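# Unplug a monitor cable from a back-panel port

## Task

Free the monitor cable from its port on the back panel. First loosen both thumbscrews, then draw the plug out along the port's axis and set it down so it rests on its own, away from the port. If the plug is angled more than the port permits while still inside, the task fails immediately. Anything that stays in place only because the robot holds it does not count. At the end, release everything and move the arms away.

## Robot and tools

Robot: two arms, left_arm and right_arm, each with six joints and a two-finger gripper. Occasionally a loose object may get a brief external nudge. Knocking or placing anything off the table fails the task, and the arms must not strike or shove each other hard.

Frame for results: one shared scene frame. Origin sits on the table surface midway between the arms; +z is up, +x reaches out over the table, and left_arm is on the +y side. The names left and right refer to arms, not to image sides. Arm bases may be tilted. Mounting plates and the metal frame behind the arms are fixed obstacles; a too close warning counts a plate and its side of the frame as part of that arm. Printed hand positions can be off, more so at long reach.

Gripper geometry: fingers point along the gripper's +z axis and close along its y axis. end_effector_position is the point between the pads, roughly 1 cm behind the fingertips.

Tool execute_actions, argument actions: a list holding zero or one item, plus optional pictures (boolean; images come by default). An empty list just reports the state. A wait item is {"steps": N}, N up to 300 control steps of 1/30 s, counted from the previous result and including your reply time. A move item is {"rows": [...], "steps": N} with N up to 15 (default 15). Each row drives one step; if rows run out, the final row repeats. A refused call does nothing.

Row layout: always 14 numbers in one flat list covering both arms: left_arm waist, shoulder, elbow, wrist pitch, wrist yaw, wrist roll, opening, then the same seven for right_arm. Joint values are absolute target angles in radians, in the same convention as the printed Joint positions, not offsets. Stated ranges per arm: waist -2.618 to 3.054, shoulder 0.000 to 3.142, elbow 0.000 to 3.142, wrist pitch -1.571 to 1.571, wrist yaw -1.571 to 1.571, wrist roll -2.094 to 2.094. True ends may differ by up to 0.036 rad. A target more than 0.036 beyond an end and further out than the current angle gets the call refused; targets beyond the real end are clipped, and the result may report joint sent to its limit (possibly referring to an earlier move). Absence of that line does not prove room remains. Opening is an absolute command from -1 (closed) to +1 (fully open).

Motion limits: each step the command is held within a lead of the measured angle: 0.202 rad waist, 0.258 shoulder, 0.238 elbow, 0.573 wrist pitch, 0.522 wrist yaw and roll. If targets would move a gripper over 70 mm from its measured spot in one step, all joints are scaled back. Friction may leave a joint up to about 0.031 rad short, and smaller changes may not move it. Between calls the arms keep heading to the last row until they have essentially stopped or a step is HELD; after that only a new action pushes further. Fingers still in motion finish moving.

Gripping: grip_measured is the finger motor position on the -1..+1 scale. Pads meet near -0.94; each mm of object width adds about 0.0208. Per-gripper bias is up to about 0.02. Commanding below the object's width reading squeezes harder, up to roughly 50 to 62 N per pad (less for parts under about 5 mm; first contact can spike). Keep sending the closing value to keep holding. Joint positions also list opening in metres, 0.093 open to 0.000 closed, about pad separation in free air; on a held rigid object it may read up to about 12 mm under its width.

Result lines: state line gives each gripper's position (metres) and quaternion wxyz. Joint positions and Joint velocities per arm. joint command not followed means the clearance check altered or blocked joint targets on some steps; the rest of the row still ran. HELD marks steps where your row was not sent in full. Joint torques are raw drive outputs with offsets, scale and noise, nonzero without contact. MOTOR HOT appears from 75 °C; at 90 °C that arm halts for 10 s (then that threshold is off for 5 minutes), and at 100 °C the arm goes limp and drops until it cools; these appear as OVER-TEMPERATURE FAULT. Avoid long high-load holds.

Tool zoom_image: camera (cam_high, cam_low, cam_left_wrist, cam_right_wrist) and region [x0, y0, x1, y1] in that camera's pixels, origin top-left, at most 504 by 504. All cameras are 672x504. Gives a closer look at the latest frame.

Tool finished_scene: scene (integer 1 or 2) ends the current scene irreversibly and reports success; the next scene's task then appears. Replying without any tool call ends everything.

Suggested order: look, locate the thumbscrews, turn each loose with the wrist roll, grasp the plug body, withdraw it along the port axis without tilting, lay it down stably, open, retreat, then call finished_scene. Faster, smoother, lower-effort motion is better; avoid drops, slips, slams and hard pushes.

Each tool is called after ">>>" as name(argument=value, ...), one argument or row to a line, values as JSON.

## Session

>>> execute_actions(
  actions=[],
)

Scene clock: 0.00 s of 10600.00 s.
left_arm: end_effector_position=(+0.1724, -0.2281, +0.2755) grip_measured=+0.232 end_effector_quat_wxyz=(-0.162, -0.134, +0.766, -0.608) | right_arm: end_effector_position=(+0.3850, -0.6148, +0.3222) grip_measured=-0.663 end_effector_quat_wxyz=(+0.202, +0.500, +0.688, -0.485)
Joint positions: left_arm=[-1.016  2.135  1.171  0.704  0.471 -1.868  0.056] | right_arm=[-0.644  2.086  1.729 -0.618  1.02   0.372  0.013]
Joint velocities: left_arm=[-0.007 -0.007 -0.012 -0.081 -0.037 -0.037 -0.   ] | right_arm=[ 0.002 -0.012 -0.017  0.051 -0.007 -0.066 -0.   ]
Joint torques (N m, as the arm reports them, + toward a larger angle): no reading

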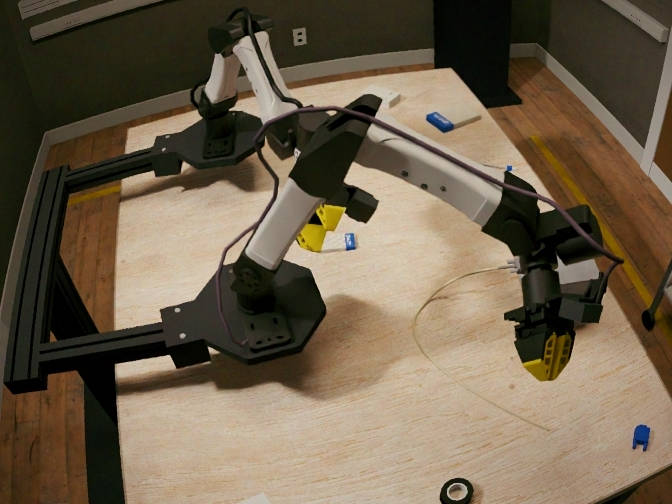

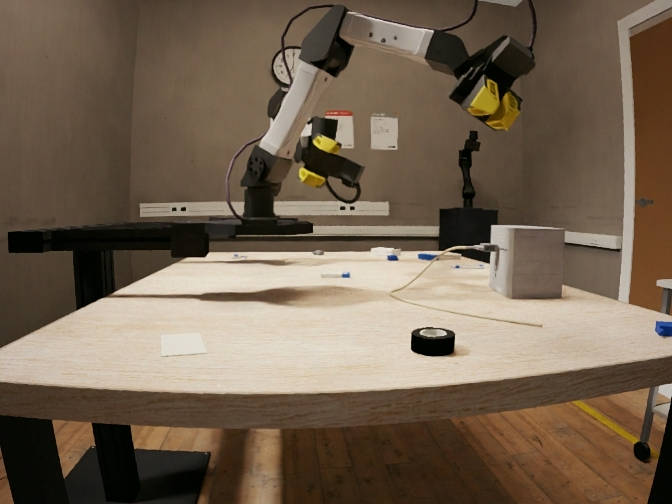

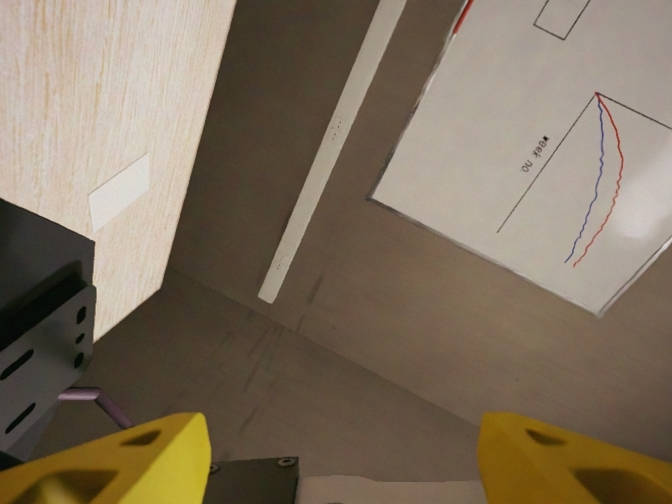

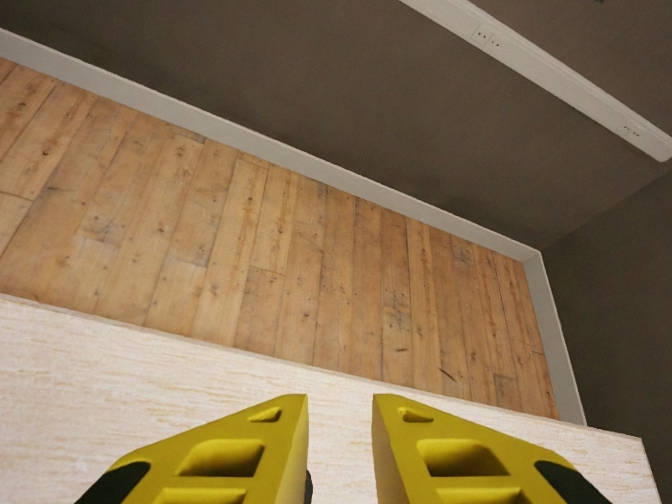

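>>> execute_actions(
  actions=[
    {"rows":[[0.2,1.6,1.171,0.3,0,0,1,-0.644,2.086,1.729,-0.3,0,0,1]]},
  ],
  pictures=false,
)

>>> execute_actions(
  actions=[
    {"steps":60},
  ],
  pictures=false,
)

>>> execute_actions(
  actions=[
    {"rows":[[0.2,0.3,0.3,0,0,0,1,0,1.2,0.7,0.2,0,0,1]]},
  ],
  pictures=false,
)

>>> execute_actions(
  actions=[
    {"steps":75},
  ],
)

Scene clock: 4.67 s of 10600.00 s.
left_arm: end_effector_position=(+0.4157, -0.0276, +0.4498) grip_measured=+1.000 end_effector_quat_wxyz=(+0.367, -0.130, +0.724, -0.570) | right_arm: end_effector_position=(+0.5367, -0.5539, +0.3030) grip_measured=+0.992 end_effector_quat_wxyz=(+0.398, +0.273, +0.865, -0.135)
Joint positions: left_arm=[-0.544  1.656  1.168  0.403  0.12  -1.141  0.093] | right_arm=[-0.646  2.085  1.728 -0.322  0.062  0.019  0.093]
Joint velocities: left_arm=[ 1.336 -0.662 -0.002 -0.139 -0.359  1.853  0.   ] | right_arm=[-0.007 -0.002 -0.002  0.051 -0.388 -0.095 -0.   ]
Joint torques (N m, as the arm reports them, + toward a larger angle): left_arm=[ 0.5  -7.04  8.43  1.78 -0.13  0.09] | right_arm=[ -0.11 -11.62  10.25   1.99   0.11  -0.12]
Steps of this call (steps 1 to 90: nothing new was sent; then 1.17 s passed at rest; steps 91 to 105: all 15 steps of this action). Readings (joint positions):
91: left_arm=[-1.010 2.121 1.171 0.671 0.445 -1.830] | right_arm=[-0.646 2.085 1.728 -0.582 0.945 0.313]
92: left_arm=[-0.997 2.098 1.168 0.624 0.411 -1.786] | right_arm=[-0.648 2.085 1.728 -0.528 0.843 0.251]
94: left_arm=[-0.949 2.040 1.168 0.556 0.348 -1.698] | right_arm=[-0.649 2.085 1.728 -0.448 0.643 0.162]
98: left_arm=[-0.819 1.896 1.168 0.474 0.244 -1.519] | right_arm=[-0.647 2.085 1.728 -0.364 0.283 0.069]
105: the state above

Scene clock: 6.67 s of 10600.00 s.
left_arm: end_effector_position=(+0.5414, +0.3549, +0.4408) grip_measured=+1.000 end_effector_quat_wxyz=(+0.651, -0.031, +0.758, +0.010) | right_arm: end_effector_position=(+0.5428, -0.5471, +0.3044) grip_measured=+0.992 end_effector_quat_wxyz=(+0.408, +0.256, +0.869, -0.115)
Joint positions: left_arm=[ 0.206  1.609  1.168  0.307 -0.006 -0.01   0.093] | right_arm=[-0.646  2.085  1.728 -0.314  0.008  0.006  0.093]
Joint velocities: left_arm=[-0.012 -0.002  0.012 -0.022  0.037 -0.007  0.   ] | right_arm=[-0.002 -0.002 -0.002  0.051 -0.007  0.022  0.001]
Joint torques (N m, as the arm reports them, + toward a larger angle): left_arm=[-0.42 -8.35  8.56  2.2   0.06  0.18] | right_arm=[ -0.16 -11.23  10.04   2.06   0.04  -0.13]
Steps of this call (steps 1 to 45: the robot went on to your last target; steps 46 to 60: nothing new was sent). Readings (joint positions):
1: left_arm=[-0.495 1.637 1.168 0.398 0.106 -1.073] | right_arm=[-0.646 2.085 1.728 -0.320 0.051 0.016]
2: left_arm=[-0.443 1.623 1.168 0.393 0.094 -1.003] | right_arm=[-0.646 2.085 1.728 -0.318 0.042 0.014]
4: left_arm=[-0.336 1.610 1.168 0.382 0.072 -0.859] | right_arm=[-0.646 2.085 1.728 -0.317 0.029 0.011]
8: left_arm=[-0.114 1.609 1.168 0.348 0.044 -0.565] | right_arm=[-0.646 2.085 1.728 -0.315 0.016 0.009]
60: the state above
All arms were judged still, so your last target was given up. Only a new action makes them travel on or press farther. Fingers that are still opening or closing keep moving.

Scene clock: 7.17 s of 10600.00 s.
left_arm: end_effector_position=(+0.2893, +0.3404, +0.3744) grip_measured=+1.000 end_effector_quat_wxyz=(+0.659, -0.031, +0.751, +0.010) | right_arm: end_effector_position=(+0.5057, -0.2321, +0.4229) grip_measured=+0.992 end_effector_quat_wxyz=(+0.601, +0.007, +0.799, +0.010)
Joint positions: left_arm=[ 0.206  0.39   0.297 -0.02  -0.006 -0.01   0.093] | right_arm=[-0.078  1.408  1.025  0.116  0.005  0.006  0.093]
Joint velocities: left_arm=[-0.002 -1.917 -0.002 -0.007 -0.007 -0.037  0.   ] | right_arm=[ 1.477 -2.205 -2.049  0.593 -0.139 -0.037 -0.001]
Joint torques (N m, as the arm reports them, + toward a larger angle): left_arm=[-0.26  3.37  8.6   2.57  0.08  0.13] | right_arm=[-3.   -7.61  8.38  1.94  0.29 -0.09]
Steps of this call (steps 1 to 15: all 15 steps of this action). Readings (joint positions):
1: left_arm=[0.206 1.582 1.140 0.289 -0.006 -0.010] | right_arm=[-0.638 2.071 1.701 -0.275 0.012 0.006]
2: left_arm=[0.206 1.522 1.077 0.245 -0.006 -0.010] | right_arm=[-0.625 2.045 1.658 -0.235 0.015 0.006]
4: left_arm=[0.206 1.377 0.939 0.170 -0.006 -0.010] | right_arm=[-0.575 1.979 1.572 -0.166 0.016 0.006]
8: left_arm=[0.206 1.038 0.649 0.088 -0.006 -0.010] | right_arm=[-0.426 1.810 1.394 -0.042 0.016 0.006]
15: the state above

Scene clock: 9.67 s of 10600.00 s.
left_arm: end_effector_position=(+0.2784, +0.3404, +0.4052) grip_measured=+1.000 end_effector_quat_wxyz=(+0.704, -0.031, +0.709, +0.011) | right_arm: end_effector_position=(+0.4414, -0.1955, +0.3724) grip_measured=+0.992 end_effector_quat_wxyz=(+0.583, -0.032, +0.811, +0.040)
Joint positions: left_arm=[ 0.206  0.298  0.301  0.008 -0.006 -0.01   0.093] | right_arm=[ 0.007  1.198  0.704  0.186 -0.008  0.004  0.093]
Joint velocities: left_arm=[-0.002 -0.007 -0.002 -0.051 -0.022  0.037  0.   ] | right_arm=[-0.012  0.007 -0.012 -0.007 -0.037 -0.022  0.   ]
Joint torques (N m, as the arm reports them, + toward a larger angle): left_arm=[-0.37  1.79  8.12  2.15  0.05  0.13] | right_arm=[-0.83 -3.89  9.91  2.34  0.19 -0.13]
Steps of this call (steps 1 to 30: the robot went on to your last target; steps 31 to 75: nothing new was sent). Readings (joint positions):
1: left_arm=[0.206 0.339 0.298 -0.010 -0.006 -0.010] | right_arm=[-0.033 1.329 0.948 0.139 -0.001 0.006]
2: left_arm=[0.206 0.311 0.300 0.004 -0.006 -0.010] | right_arm=[-0.001 1.255 0.870 0.162 -0.009 0.004]
4: left_arm=[0.206 0.298 0.301 0.016 -0.006 -0.010] | right_arm=[0.014 1.176 0.766 0.182 -0.014 0.004]
8: left_arm=[0.206 0.298 0.301 0.010 -0.006 -0.010] | right_arm=[0.007 1.193 0.707 0.176 -0.010 0.004]
75: the state above
All arms were judged still, so your last target was given up. Only a new action makes them travel on or press farther. Fingers that are still opening or closing keep moving.

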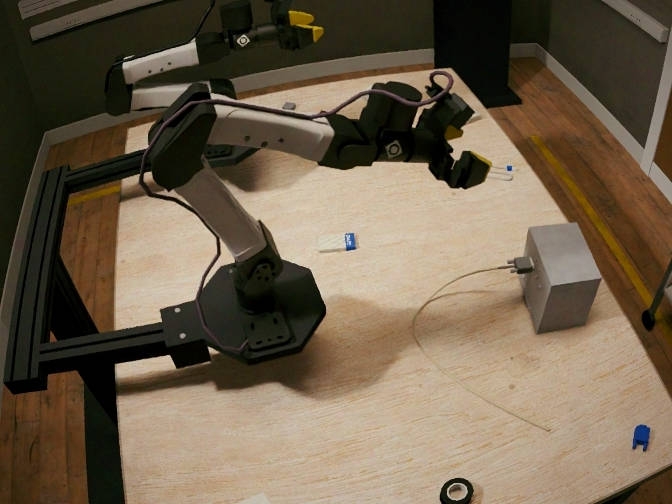

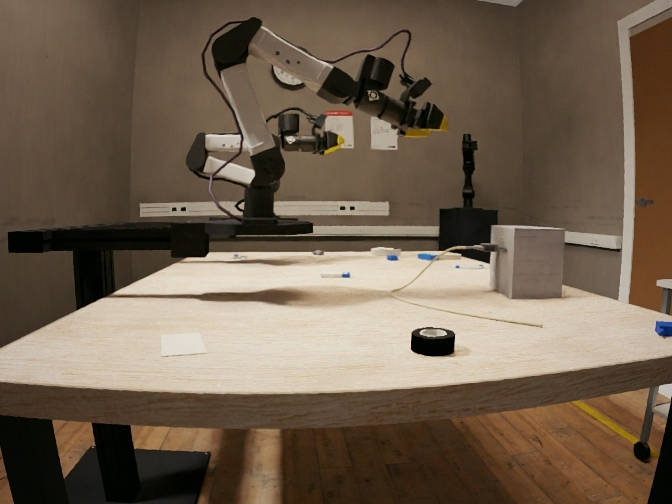

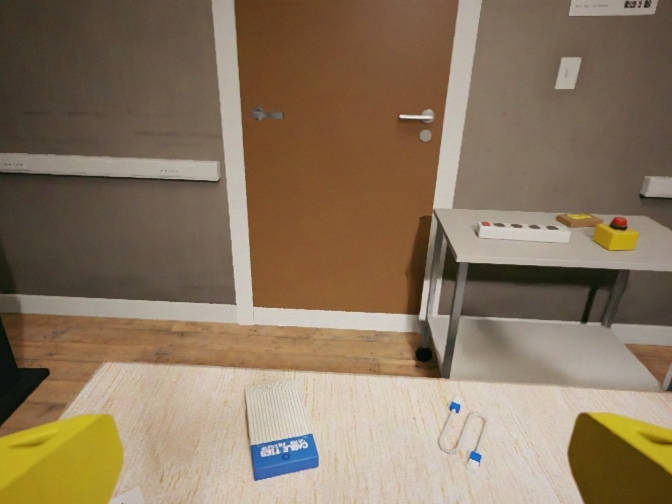

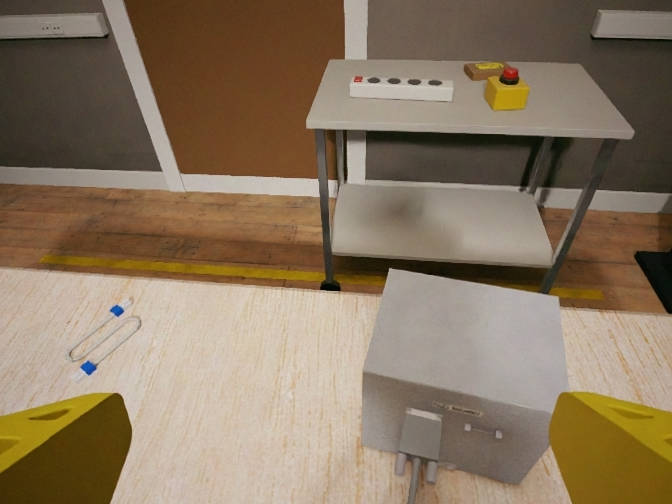

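>>> execute_actions(
  actions=[
    {"rows":[[0.2,0.3,0.3,0,0,0,1,-0.1,2.2,0.7,1.3,0,0,1]]},
  ],
  pictures=false,
)

>>> execute_actions(
  actions=[
    {"steps":30},
  ],
)

Scene clock: 19.27 s of 10600.00 s.
left_arm: end_effector_position=(+0.2784, +0.3404, +0.4051) grip_measured=+1.000 end_effector_quat_wxyz=(+0.704, -0.030, +0.709, +0.011) | right_arm: end_effector_position=(+0.5143, -0.2358, +0.1343) grip_measured=+0.992 end_effector_quat_wxyz=(+0.554, +0.012, +0.832, +0.006)
Joint positions: left_arm=[ 0.206  0.298  0.301  0.007 -0.006 -0.009  0.093] | right_arm=[-0.101  2.242  0.69   1.172 -0.002  0.003  0.093]
Joint velocities: left_arm=[-0.002 -0.002 -0.007  0.022 -0.022  0.095  0.   ] | right_arm=[-0.007  0.002 -0.11   0.125  0.037 -0.051  0.   ]
Joint torques (N m, as the arm reports them, + toward a larger angle): left_arm=[-0.4   1.74  8.12  2.16  0.06  0.1 ] | right_arm=[  0.22 -11.8    6.29   3.24   0.15  -0.06]
Steps of this call (steps 1 to 90: nothing new was sent; then 6.10 s passed at rest; steps 91 to 105: all 15 steps of this action). Readings (joint positions):
91: left_arm=[0.206 0.298 0.301 0.008 -0.006 -0.010] | right_arm=[-0.008 1.232 0.699 0.267 -0.016 0.003]
92: left_arm=[0.206 0.298 0.301 0.007 -0.006 -0.009] | right_arm=[-0.036 1.303 0.706 0.396 -0.017 0.003]
94: left_arm=[0.206 0.298 0.301 0.007 -0.006 -0.009] | right_arm=[-0.083 1.475 0.714 0.643 -0.009 0.003]
98: left_arm=[0.206 0.298 0.301 0.007 -0.006 -0.009] | right_arm=[-0.101 1.843 0.714 1.037 -0.002 0.003]
105: the state above

Scene clock: 20.27 s of 10600.00 s.
left_arm: end_effector_position=(+0.2784, +0.3404, +0.4051) grip_measured=+1.000 end_effector_quat_wxyz=(+0.704, -0.030, +0.709, +0.011) | right_arm: end_effector_position=(+0.5264, -0.2368, +0.1753) grip_measured=+0.992 end_effector_quat_wxyz=(+0.613, +0.012, +0.790, +0.005)
Joint positions: left_arm=[ 0.206  0.298  0.301  0.007 -0.006 -0.009  0.093] | right_arm=[-0.101  2.209  0.689  1.286 -0.002  0.003  0.093]
Joint velocities: left_arm=[-0.017  0.012 -0.007 -0.007  0.007 -0.022  0.   ] | right_arm=[-0.017 -0.007  0.002  0.037 -0.066  0.022 -0.001]
Joint torques (N m, as the arm reports them, + toward a larger angle): left_arm=[-0.36  1.8   8.2   2.14  0.07  0.11] | right_arm=[ 0.02 -9.35  6.25  2.3   0.12 -0.12]
Steps of this call (steps 1 to 30: the robot went on to your last target). Readings (joint positions):
1: left_arm=[0.206 0.298 0.301 0.007 -0.006 -0.009] | right_arm=[-0.101 2.241 0.689 1.180 -0.002 0.003]
2: left_arm=[0.206 0.298 0.301 0.007 -0.006 -0.009] | right_arm=[-0.101 2.236 0.689 1.198 -0.002 0.003]
4: left_arm=[0.206 0.298 0.301 0.007 -0.006 -0.009] | right_arm=[-0.101 2.222 0.689 1.231 -0.002 0.003]
8: left_arm=[0.206 0.298 0.301 0.007 -0.006 -0.009] | right_arm=[-0.101 2.209 0.689 1.274 -0.002 0.003]
30: the state above
All arms were judged still, so your last target was given up. Only a new action makes them travel on or press farther. Fingers that are still opening or closing keep moving.

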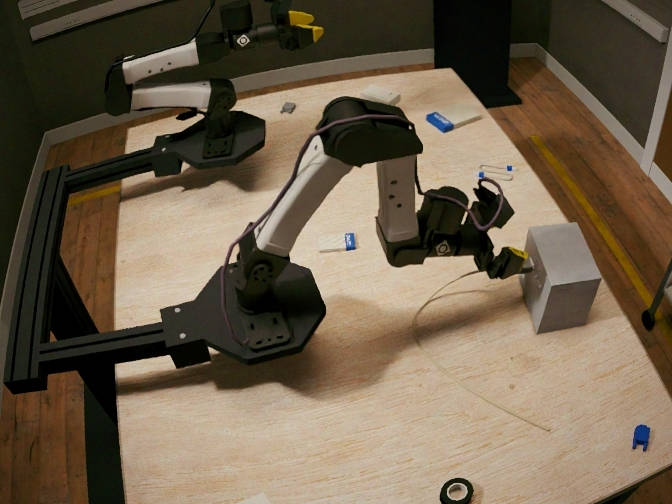

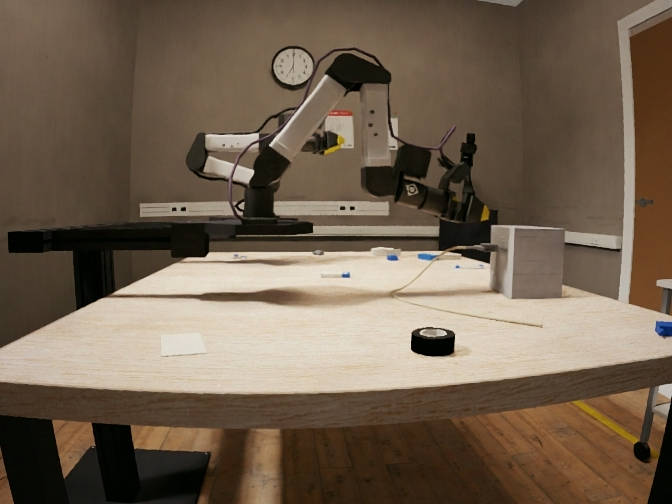

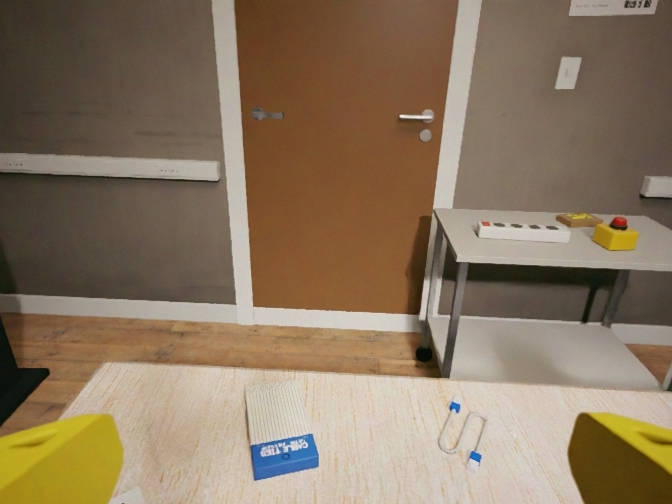

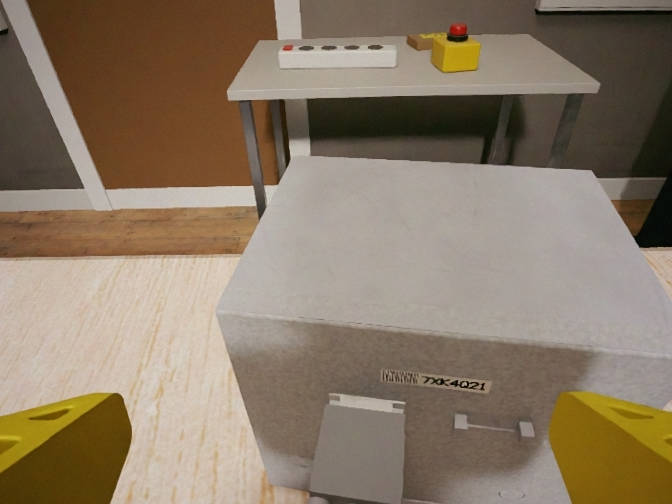

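>>> execute_actions(
  actions=[
    {"rows":[[0.2,0.3,0.3,0,0,0,1,-0.1,2.2,0.45,1.35,0,0,1]]},
  ],
)

>>> zoom_image(
  camera="cam_low",
  region=[400,180,540,285],
)

>>> zoom_image(
  camera="cam_high",
  region=[440,210,580,315],
)

Scene clock: 28.93 s of 10600.00 s.
left_arm: end_effector_position=(+0.2784, +0.3404, +0.4051) grip_measured=+1.000 end_effector_quat_wxyz=(+0.704, -0.030, +0.709, +0.011) | right_arm: end_effector_position=(+0.4510, -0.2346, +0.1231) grip_measured=+0.992 end_effector_quat_wxyz=(+0.535, +0.012, +0.845, +0.006)
Joint positions: left_arm=[ 0.206  0.298  0.301  0.007 -0.006 -0.009  0.093] | right_arm=[-0.101  2.206  0.448  1.333 -0.002  0.003  0.093]
Joint velocities: left_arm=[ 0.002 -0.002  0.002 -0.022 -0.11   0.022  0.   ] | right_arm=[-0.022 -0.012 -0.012 -0.022 -0.037 -0.095 -0.   ]
Joint torques (N m, as the arm reports them, + toward a larger angle): left_arm=[-0.34  1.79  8.26  2.15  0.05  0.13] | right_arm=[-0.17 -7.63  3.6   2.25  0.1  -0.11]
Steps of this call (steps 1 to 90: nothing new was sent; then 5.17 s passed at rest; steps 91 to 105: all 15 steps of this action). Readings (joint positions):
91: left_arm=[0.206 0.298 0.301 0.007 -0.006 -0.009] | right_arm=[-0.101 2.206 0.659 1.304 -0.002 0.003]
92: left_arm=[0.206 0.298 0.301 0.007 -0.006 -0.009] | right_arm=[-0.101 2.194 0.597 1.329 -0.002 0.003]
94: left_arm=[0.206 0.298 0.301 0.007 -0.006 -0.009] | right_arm=[-0.101 2.194 0.492 1.333 -0.002 0.003]
98: left_arm=[0.206 0.298 0.301 0.007 -0.006 -0.009] | right_arm=[-0.101 2.206 0.448 1.315 -0.002 0.003]
105: the state above

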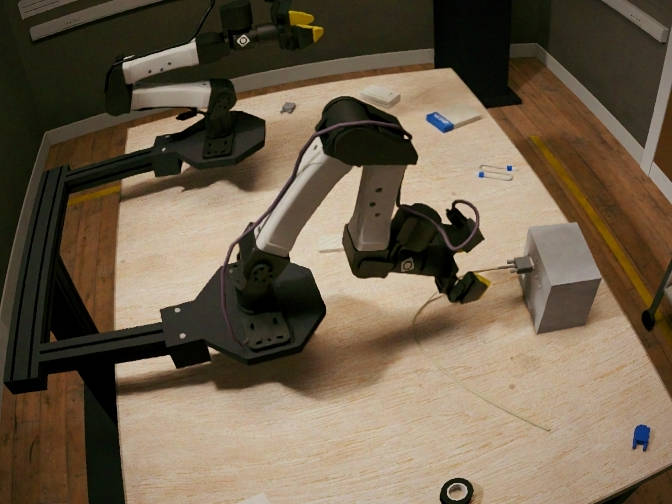

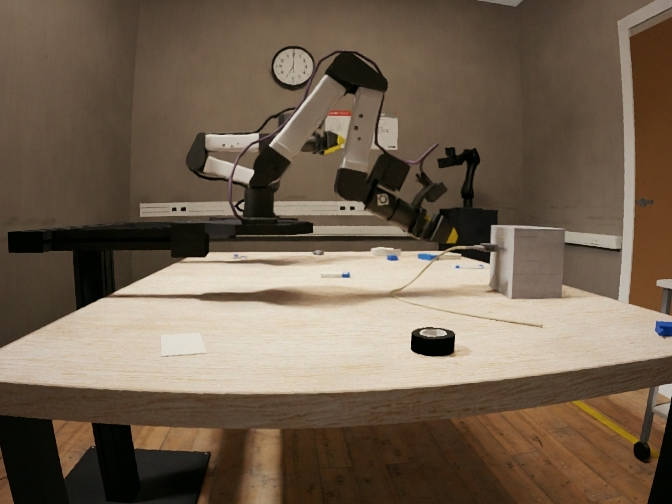

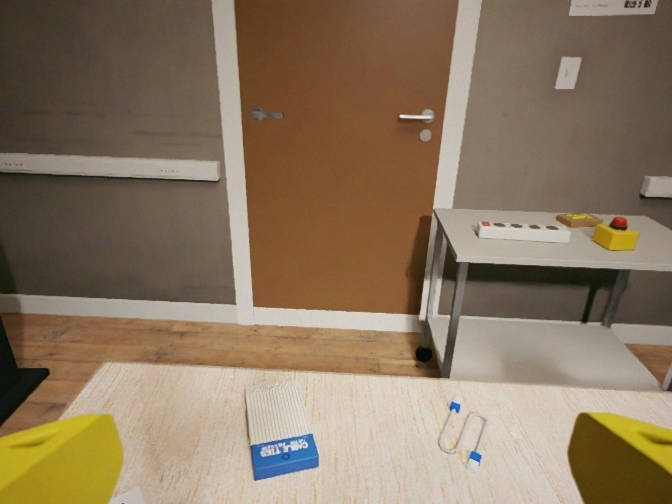

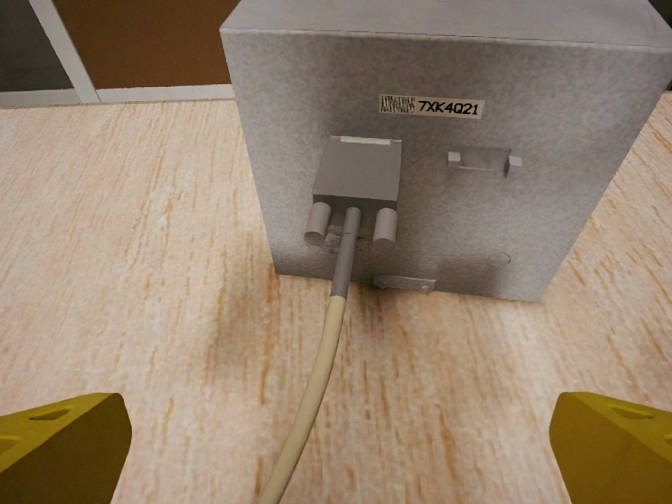

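Region (400, 180, 540, 285) of cam_low's 672x504 image, scaled by 3.600, with more detail than that image has; it fills the top 378 rows of this view, and the rest is white.

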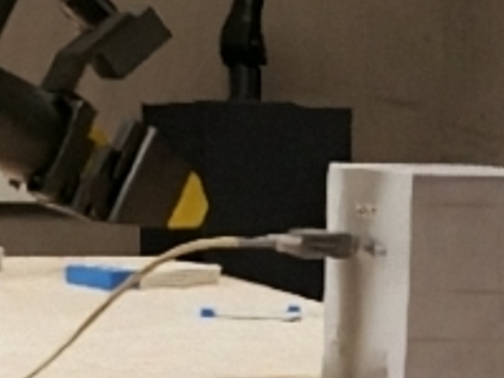

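Region (440, 210, 580, 315) of cam_high's 672x504 image, scaled by 3.600, with more detail than that image has; it fills the top 378 rows of this view, and the rest is white.

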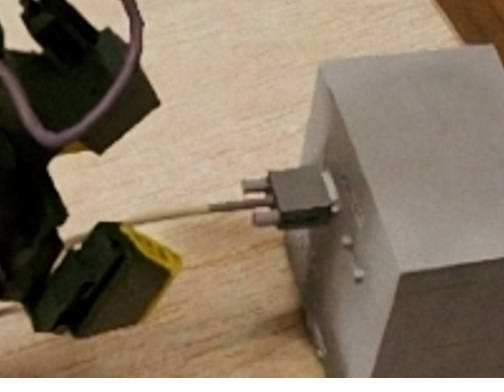

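>>> execute_actions(
  actions=[
    {"rows":[[0.2,0.3,0.3,0,0,0,1,-0.2,2.2,0.45,1.57,0,0,1],[0.2,0.3,0.3,0,0,0,1,-0.2,2.2,0.45,1.57,0,0,1],[0.2,0.3,0.3,0,0,0,1,-0.2,2.2,0.45,1.57,0,0,1],[0.2,0.3,0.3,0,0,0,1,-0.2,2.2,0.45,1.57,0,0,1],[0.2,0.3,0.3,0,0,0,1,-0.25,2.2,0.45,1.57,0,1.57,-0.5]]},
  ],
  pictures=false,
)

>>> execute_actions(
  actions=[
    {"rows":[[0.2,0.3,0.3,0,0,0,1,-0.25,2.3,0.55,1.57,0,1.57,-0.5],[0.2,0.3,0.3,0,0,0,1,-0.25,2.3,0.55,1.57,0,1.57,-0.5],[0.2,0.3,0.3,0,0,0,1,-0.25,2.4,0.6,1.57,0,1.57,-0.5],[0.2,0.3,0.3,0,0,0,1,-0.25,2.4,0.6,1.57,0,1.57,-0.5],[0.2,0.3,0.3,0,0,0,1,-0.25,2.5,0.66,1.57,0,1.57,-0.5]]},
  ],
  pictures=false,
)

>>> execute_actions(
  actions=[
    {"steps":20},
  ],
)

>>> zoom_image(
  camera="cam_low",
  region=[400,180,540,285],
)

Scene clock: 38.10 s of 10600.00 s.
left_arm: end_effector_position=(+0.2784, +0.3404, +0.4051) grip_measured=+1.000 end_effector_quat_wxyz=(+0.704, -0.030, +0.709, +0.011) | right_arm: end_effector_position=(+0.4621, -0.2996, +0.1700) grip_measured=-0.498 end_effector_quat_wxyz=(+0.552, +0.465, +0.632, +0.284)
Joint positions: left_arm=[ 0.206  0.298  0.301  0.007 -0.006 -0.009  0.093] | right_arm=[-0.251  2.208  0.448  1.547 -0.001  1.091  0.021]
Joint velocities: left_arm=[-0.002  0.007 -0.002 -0.081  0.022  0.051  0.   ] | right_arm=[-0.012 -0.002  0.002 -0.007  0.022  2.821 -0.001]
Joint torques (N m, as the arm reports them, + toward a larger angle): left_arm=[-0.27  1.81  8.3   2.17  0.06  0.1 ] | right_arm=[-0.24 -7.72  3.39  2.34  0.06 -0.12]
joint sent to its limit (right arm) — the command would take joint 4 (wrist pitch) past its upper limit, so that joint was sent only as far as its limit.
Steps of this call (steps 1 to 15: the robot went on to your last target; steps 16 to 90: nothing new was sent; then 5.67 s passed at rest; steps 91 to 105: all 15 steps of this action). Readings (joint positions):
91: left_arm=[0.206 0.298 0.301 0.007 -0.006 -0.009] | right_arm=[-0.113 2.207 0.448 1.358 -0.009 0.002]
92: left_arm=[0.206 0.298 0.301 0.007 -0.006 -0.009] | right_arm=[-0.136 2.208 0.448 1.391 -0.010 0.002]
94: left_arm=[0.206 0.298 0.301 0.007 -0.006 -0.009] | right_arm=[-0.184 2.208 0.448 1.457 -0.006 0.002]
98: left_arm=[0.206 0.298 0.301 0.007 -0.006 -0.009] | right_arm=[-0.246 2.208 0.448 1.519 -0.002 0.387]
105: the state above

Scene clock: 38.60 s of 10600.00 s.
left_arm: end_effector_position=(+0.2784, +0.3404, +0.4051) grip_measured=+1.000 end_effector_quat_wxyz=(+0.704, -0.030, +0.709, +0.011) | right_arm: end_effector_position=(+0.4836, -0.3017, +0.0896) grip_measured=-0.498 end_effector_quat_wxyz=(+0.441, +0.619, +0.530, +0.376)
Joint positions: left_arm=[ 0.206  0.298  0.301  0.007 -0.006 -0.009  0.093] | right_arm=[-0.251  2.509  0.644  1.548 -0.001  1.549  0.021]
Joint velocities: left_arm=[-0.007  0.012 -0.007  0.022 -0.051  0.051  0.   ] | right_arm=[-0.002  0.007  0.002  0.066  0.037  0.095 -0.   ]
Joint torques (N m, as the arm reports them, + toward a larger angle): left_arm=[-0.33  1.76  8.14  2.15  0.05  0.11] | right_arm=[ 0.02 -9.52  4.22  2.31  0.15  0.  ]
joint sent to its limit (right arm) — the command would take joint 4 (wrist pitch) past its upper limit, so that joint was sent only as far as its limit.
Steps of this call (steps 1 to 15: all 15 steps of this action). Readings (joint positions):
1: left_arm=[0.206 0.298 0.301 0.007 -0.006 -0.009] | right_arm=[-0.251 2.220 0.461 1.553 -0.001 1.185]
2: left_arm=[0.206 0.298 0.301 0.007 -0.006 -0.009] | right_arm=[-0.251 2.244 0.490 1.558 -0.001 1.261]
4: left_arm=[0.206 0.298 0.301 0.007 -0.006 -0.009] | right_arm=[-0.251 2.320 0.559 1.570 -0.001 1.371]
8: left_arm=[0.206 0.298 0.301 0.007 -0.006 -0.009] | right_arm=[-0.251 2.483 0.644 1.557 -0.001 1.487]
15: the state above

Scene clock: 39.27 s of 10600.00 s.
left_arm: end_effector_position=(+0.2784, +0.3404, +0.4051) grip_measured=+1.000 end_effector_quat_wxyz=(+0.704, -0.030, +0.709, +0.011) | right_arm: end_effector_position=(+0.4840, -0.3018, +0.0906) grip_measured=-0.498 end_effector_quat_wxyz=(+0.440, +0.622, +0.524, +0.380)
Joint positions: left_arm=[ 0.206  0.298  0.301  0.007 -0.006 -0.009  0.093] | right_arm=[-0.251  2.509  0.644  1.553 -0.001  1.565  0.021]
Joint velocities: left_arm=[-0.002 -0.017 -0.017 -0.037 -0.11  -0.022  0.   ] | right_arm=[ 0.007 -0.012 -0.012 -0.022 -0.022 -0.022 -0.   ]
Joint torques (N m, as the arm reports them, + toward a larger angle): left_arm=[-0.35  1.69  8.18  2.16  0.06  0.12] | right_arm=[-0.09 -9.35  4.14  2.25  0.14 -0.08]
joint sent to its limit (right arm) — the command would take joint 4 (wrist pitch) past its upper limit, so that joint was sent only as far as its limit.
Steps of this call (steps 1 to 20: the robot went on to your last target). Readings (joint positions):
1: left_arm=[0.206 0.298 0.301 0.007 -0.006 -0.009] | right_arm=[-0.251 2.509 0.644 1.549 -0.001 1.553]
2: left_arm=[0.206 0.298 0.301 0.007 -0.006 -0.009] | right_arm=[-0.251 2.509 0.644 1.550 -0.001 1.556]
4: left_arm=[0.206 0.298 0.301 0.007 -0.006 -0.009] | right_arm=[-0.251 2.509 0.644 1.551 -0.001 1.559]
8: left_arm=[0.206 0.298 0.301 0.007 -0.006 -0.009] | right_arm=[-0.251 2.509 0.644 1.552 -0.001 1.563]
20: the state above

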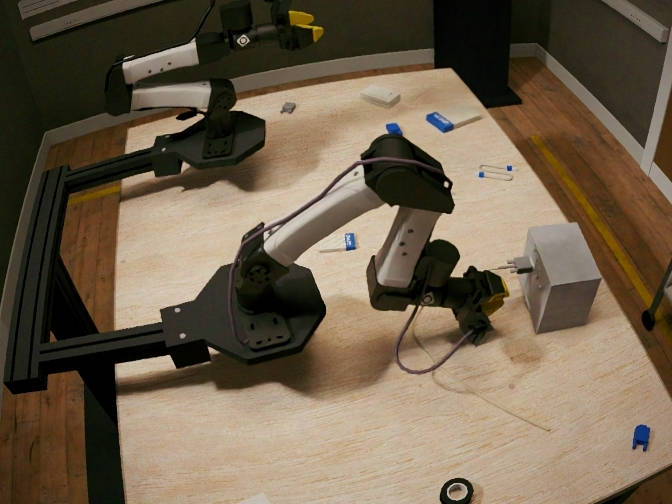

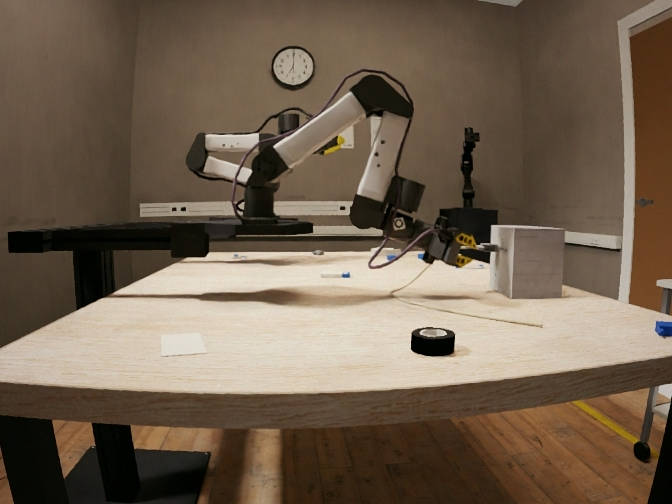

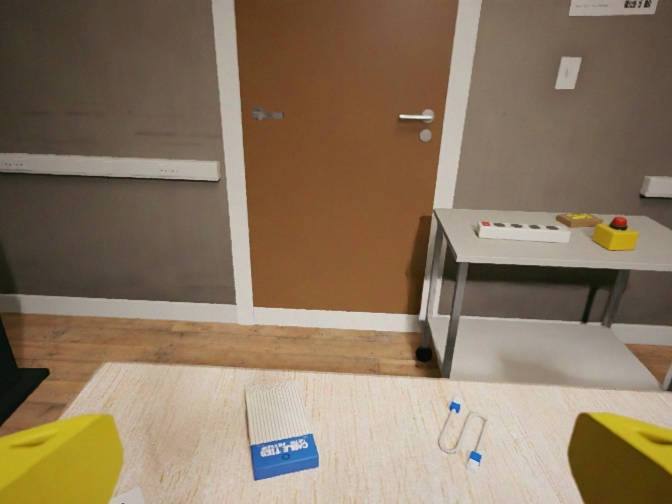

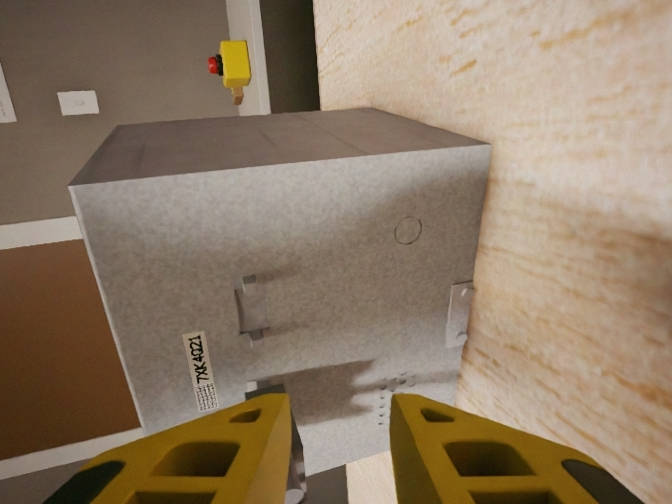

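Region (400, 180, 540, 285) of cam_low's 672x504 image, scaled by 3.600, with more detail than that image has; it fills the top 378 rows of this view, and the rest is white.

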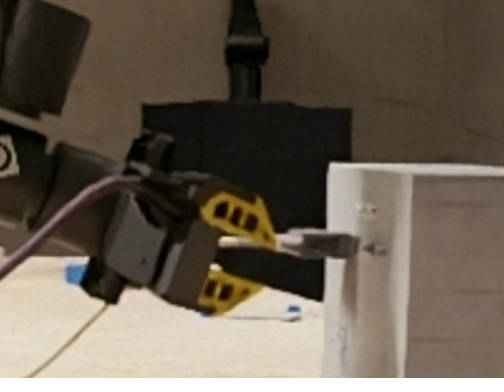

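>>> execute_actions(
  actions=[
    {"rows":[[0.2,0.3,0.3,0,0,0,1,-0.25,2.49,0.70,1.57,0,1.57,-0.5],[0.2,0.3,0.3,0,0,0,1,-0.25,2.49,0.70,1.57,0,1.57,-0.5],[0.2,0.3,0.3,0,0,0,1,-0.25,2.49,0.70,1.57,0,1.57,-0.5],[0.2,0.3,0.3,0,0,0,1,-0.19,2.49,0.70,1.57,-0.1,1.57,-0.5]]},
  ],
)

>>> zoom_image(
  camera="cam_low",
  region=[430,200,530,275],
)

>>> zoom_image(
  camera="cam_high",
  region=[460,230,560,305],
)

Scene clock: 45.10 s of 10600.00 s.
left_arm: end_effector_position=(+0.2784, +0.3404, +0.4051) grip_measured=+1.000 end_effector_quat_wxyz=(+0.704, -0.030, +0.709, +0.011) | right_arm: end_effector_position=(+0.5034, -0.2608, +0.1046) grip_measured=-0.498 end_effector_quat_wxyz=(+0.420, +0.576, +0.551, +0.434)
Joint positions: left_arm=[ 0.206  0.298  0.301  0.007 -0.006 -0.009  0.093] | right_arm=[-0.187  2.502  0.686  1.558 -0.087  1.566  0.021]
Joint velocities: left_arm=[-0.017  0.022  0.012 -0.007 -0.022 -0.007  0.   ] | right_arm=[-0.002  0.007 -0.002  0.022 -0.037 -0.007 -0.   ]
Joint torques (N m, as the arm reports them, + toward a larger angle): left_arm=[-0.33  1.76  8.15  2.18  0.05  0.12] | right_arm=[-0.39 -9.63  4.32  2.31 -0.03 -0.04]
joint sent to its limit (right arm) — the command would take joint 4 (wrist pitch) past its upper limit, so that joint was sent only as far as its limit.
Steps of this call (steps 1 to 15: the robot went on to your last target; steps 16 to 90: nothing new was sent; then 2.33 s passed at rest; steps 91 to 105: all 15 steps of this action). Readings (joint positions):
91: left_arm=[0.206 0.298 0.301 0.007 -0.006 -0.009] | right_arm=[-0.251 2.509 0.650 1.552 -0.001 1.565]
92: left_arm=[0.206 0.298 0.301 0.007 -0.006 -0.009] | right_arm=[-0.251 2.509 0.660 1.550 -0.001 1.566]
94: left_arm=[0.206 0.298 0.301 0.007 -0.006 -0.009] | right_arm=[-0.246 2.507 0.679 1.552 -0.011 1.566]
98: left_arm=[0.206 0.298 0.301 0.007 -0.006 -0.009] | right_arm=[-0.196 2.502 0.686 1.558 -0.061 1.566]
105: the state above

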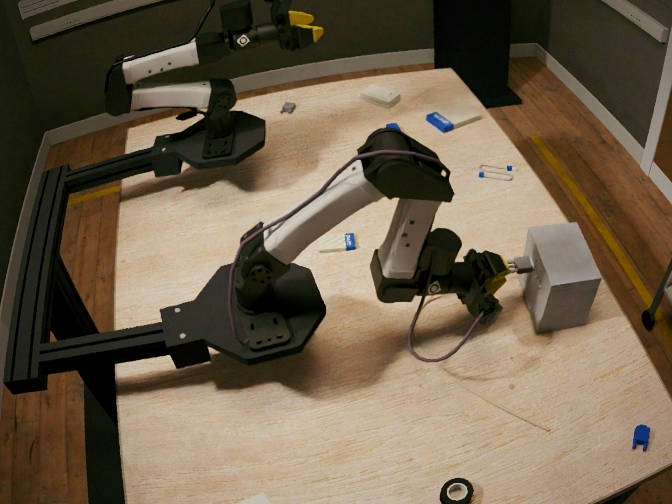

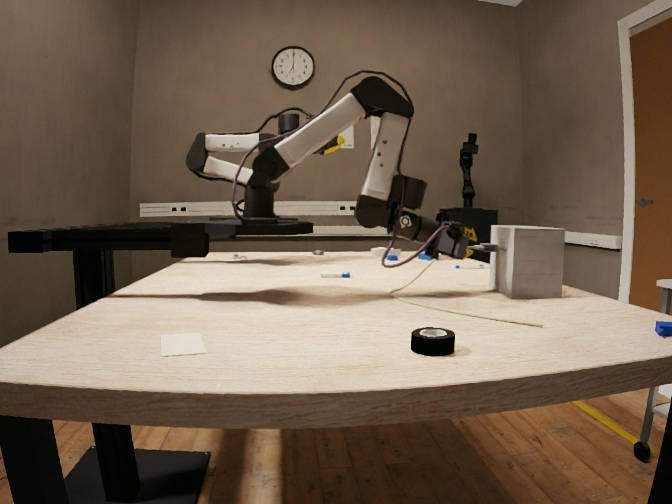

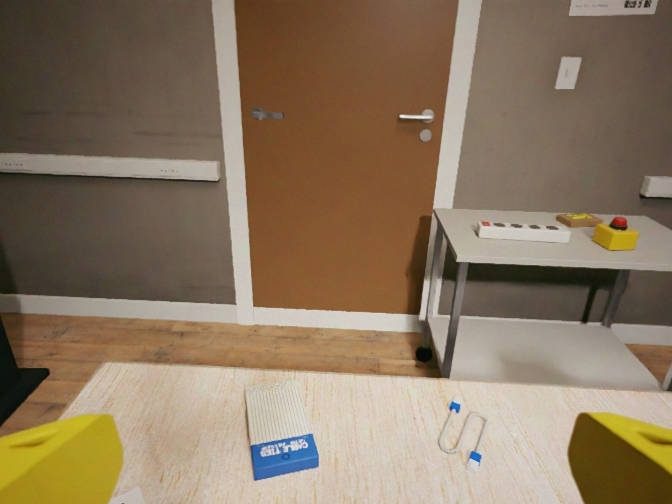

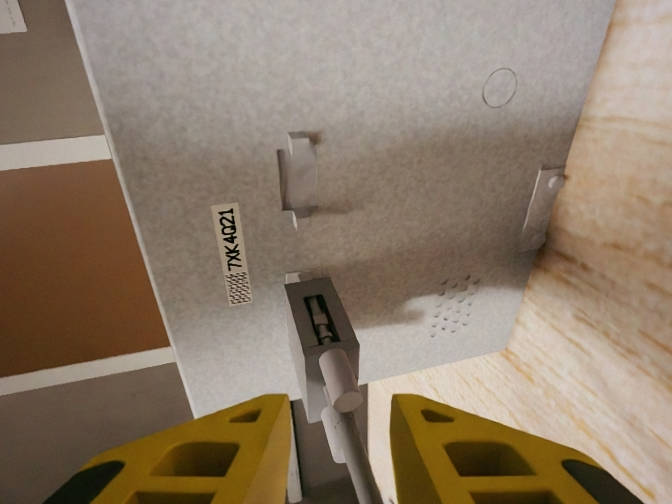

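Region (430, 200, 530, 275) of cam_low's 672x504 image, scaled by 5.040, with more detail than that image has; it fills the top 378 rows of this view, and the rest is white.

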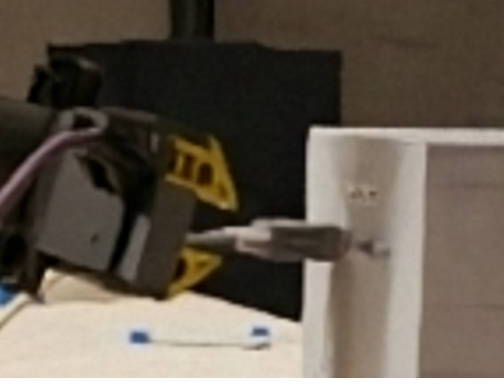

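Region (460, 230, 560, 305) of cam_high's 672x504 image, scaled by 5.040, with more detail than that image has; it fills the top 378 rows of this view, and the rest is white.

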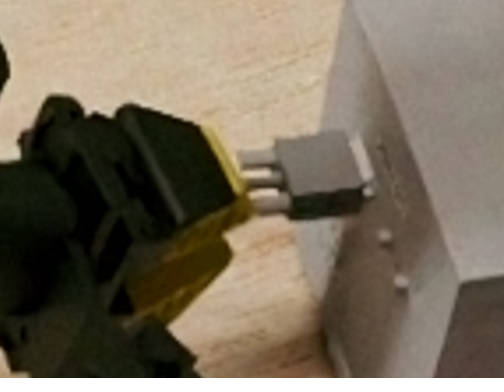

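>>> execute_actions(
  actions=[
    {"rows":[[0.2,0.3,0.3,0,0,0,1,-0.19,2.515,0.74,1.57,-0.05,1.57,-0.5],[0.2,0.3,0.3,0,0,0,1,-0.19,2.515,0.74,1.57,-0.05,1.57,-0.5],[0.2,0.3,0.3,0,0,0,1,-0.19,2.515,0.74,1.57,-0.05,1.57,-0.5],[0.2,0.3,0.3,0,0,0,1,-0.19,2.54,0.78,1.57,0,1.57,-0.5]]},
  ],
)

>>> zoom_image(
  camera="cam_low",
  region=[430,200,530,275],
)

>>> zoom_image(
  camera="cam_high",
  region=[460,230,560,305],
)

Scene clock: 51.17 s of 10600.00 s.
left_arm: end_effector_position=(+0.2784, +0.3404, +0.4051) grip_measured=+1.000 end_effector_quat_wxyz=(+0.704, -0.030, +0.709, +0.011) | right_arm: end_effector_position=(+0.5232, -0.2755, +0.1115) grip_measured=-0.498 end_effector_quat_wxyz=(+0.456, +0.579, +0.524, +0.427)
Joint positions: left_arm=[ 0.206  0.298  0.301  0.007 -0.006 -0.009  0.093] | right_arm=[-0.187  2.528  0.765  1.558 -0.013  1.566  0.021]
Joint velocities: left_arm=[-0.002 -0.012 -0.012 -0.007  0.007 -0.037  0.   ] | right_arm=[ 0.002 -0.012 -0.002 -0.007  0.007  0.037 -0.001]
Joint torques (N m, as the arm reports them, + toward a larger angle): left_arm=[-0.38  1.73  8.19  2.17  0.05  0.12] | right_arm=[-0.43 -8.31  4.82  2.27  0.18 -0.1 ]
joint sent to its limit (right arm) — the command would take joint 4 (wrist pitch) past its upper limit, so that joint was sent only as far as its limit.
Steps of this call (steps 1 to 15: the robot went on to your last target; steps 16 to 90: nothing new was sent; then 2.57 s passed at rest; steps 91 to 105: all 15 steps of this action). Readings (joint positions):
91: left_arm=[0.206 0.298 0.301 0.007 -0.006 -0.009] | right_arm=[-0.187 2.503 0.691 1.557 -0.088 1.566]
92: left_arm=[0.206 0.298 0.301 0.007 -0.006 -0.009] | right_arm=[-0.187 2.505 0.702 1.556 -0.082 1.566]
94: left_arm=[0.206 0.298 0.301 0.007 -0.006 -0.009] | right_arm=[-0.187 2.509 0.725 1.558 -0.066 1.566]
98: left_arm=[0.206 0.298 0.301 0.007 -0.006 -0.009] | right_arm=[-0.187 2.523 0.765 1.558 -0.032 1.566]
105: the state above

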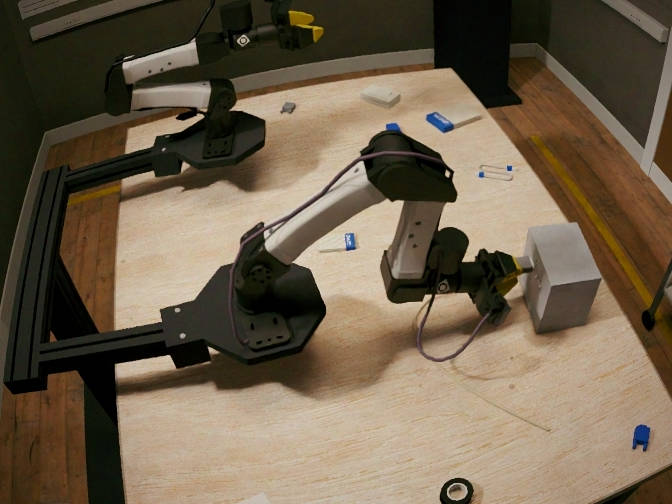

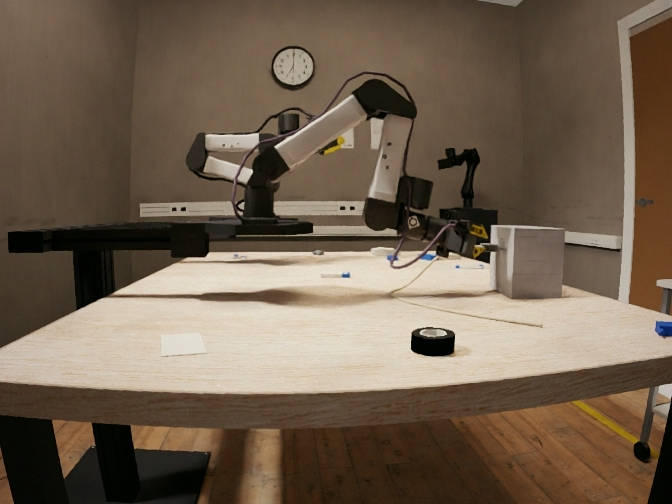

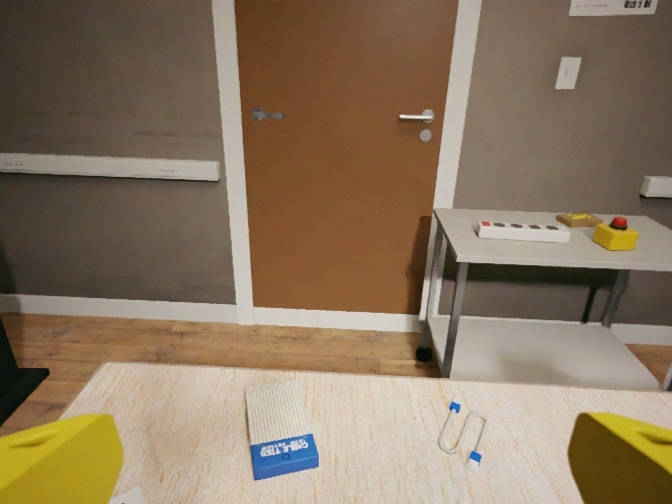

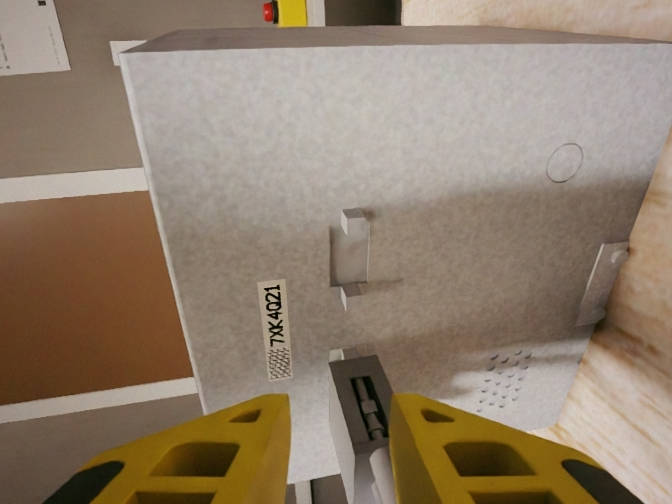

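Region (430, 200, 530, 275) of cam_low's 672x504 image, scaled by 5.040, with more detail than that image has; it fills the top 378 rows of this view, and the rest is white.

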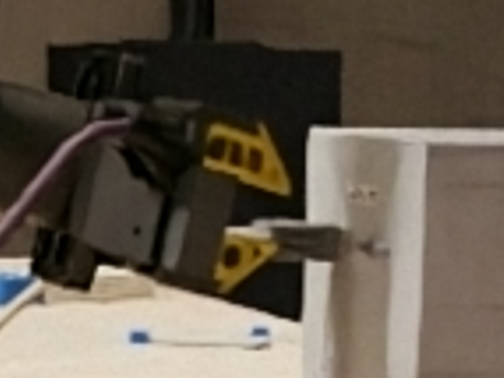

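Region (460, 230, 560, 305) of cam_high's 672x504 image, scaled by 5.040, with more detail than that image has; it fills the top 378 rows of this view, and the rest is white.

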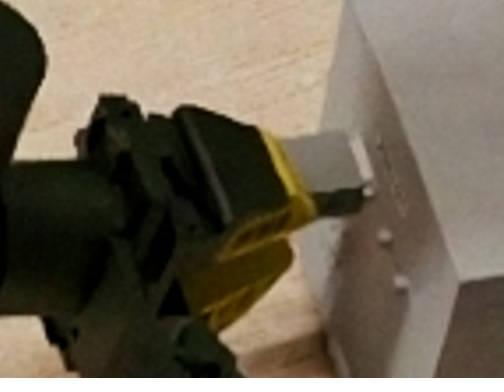

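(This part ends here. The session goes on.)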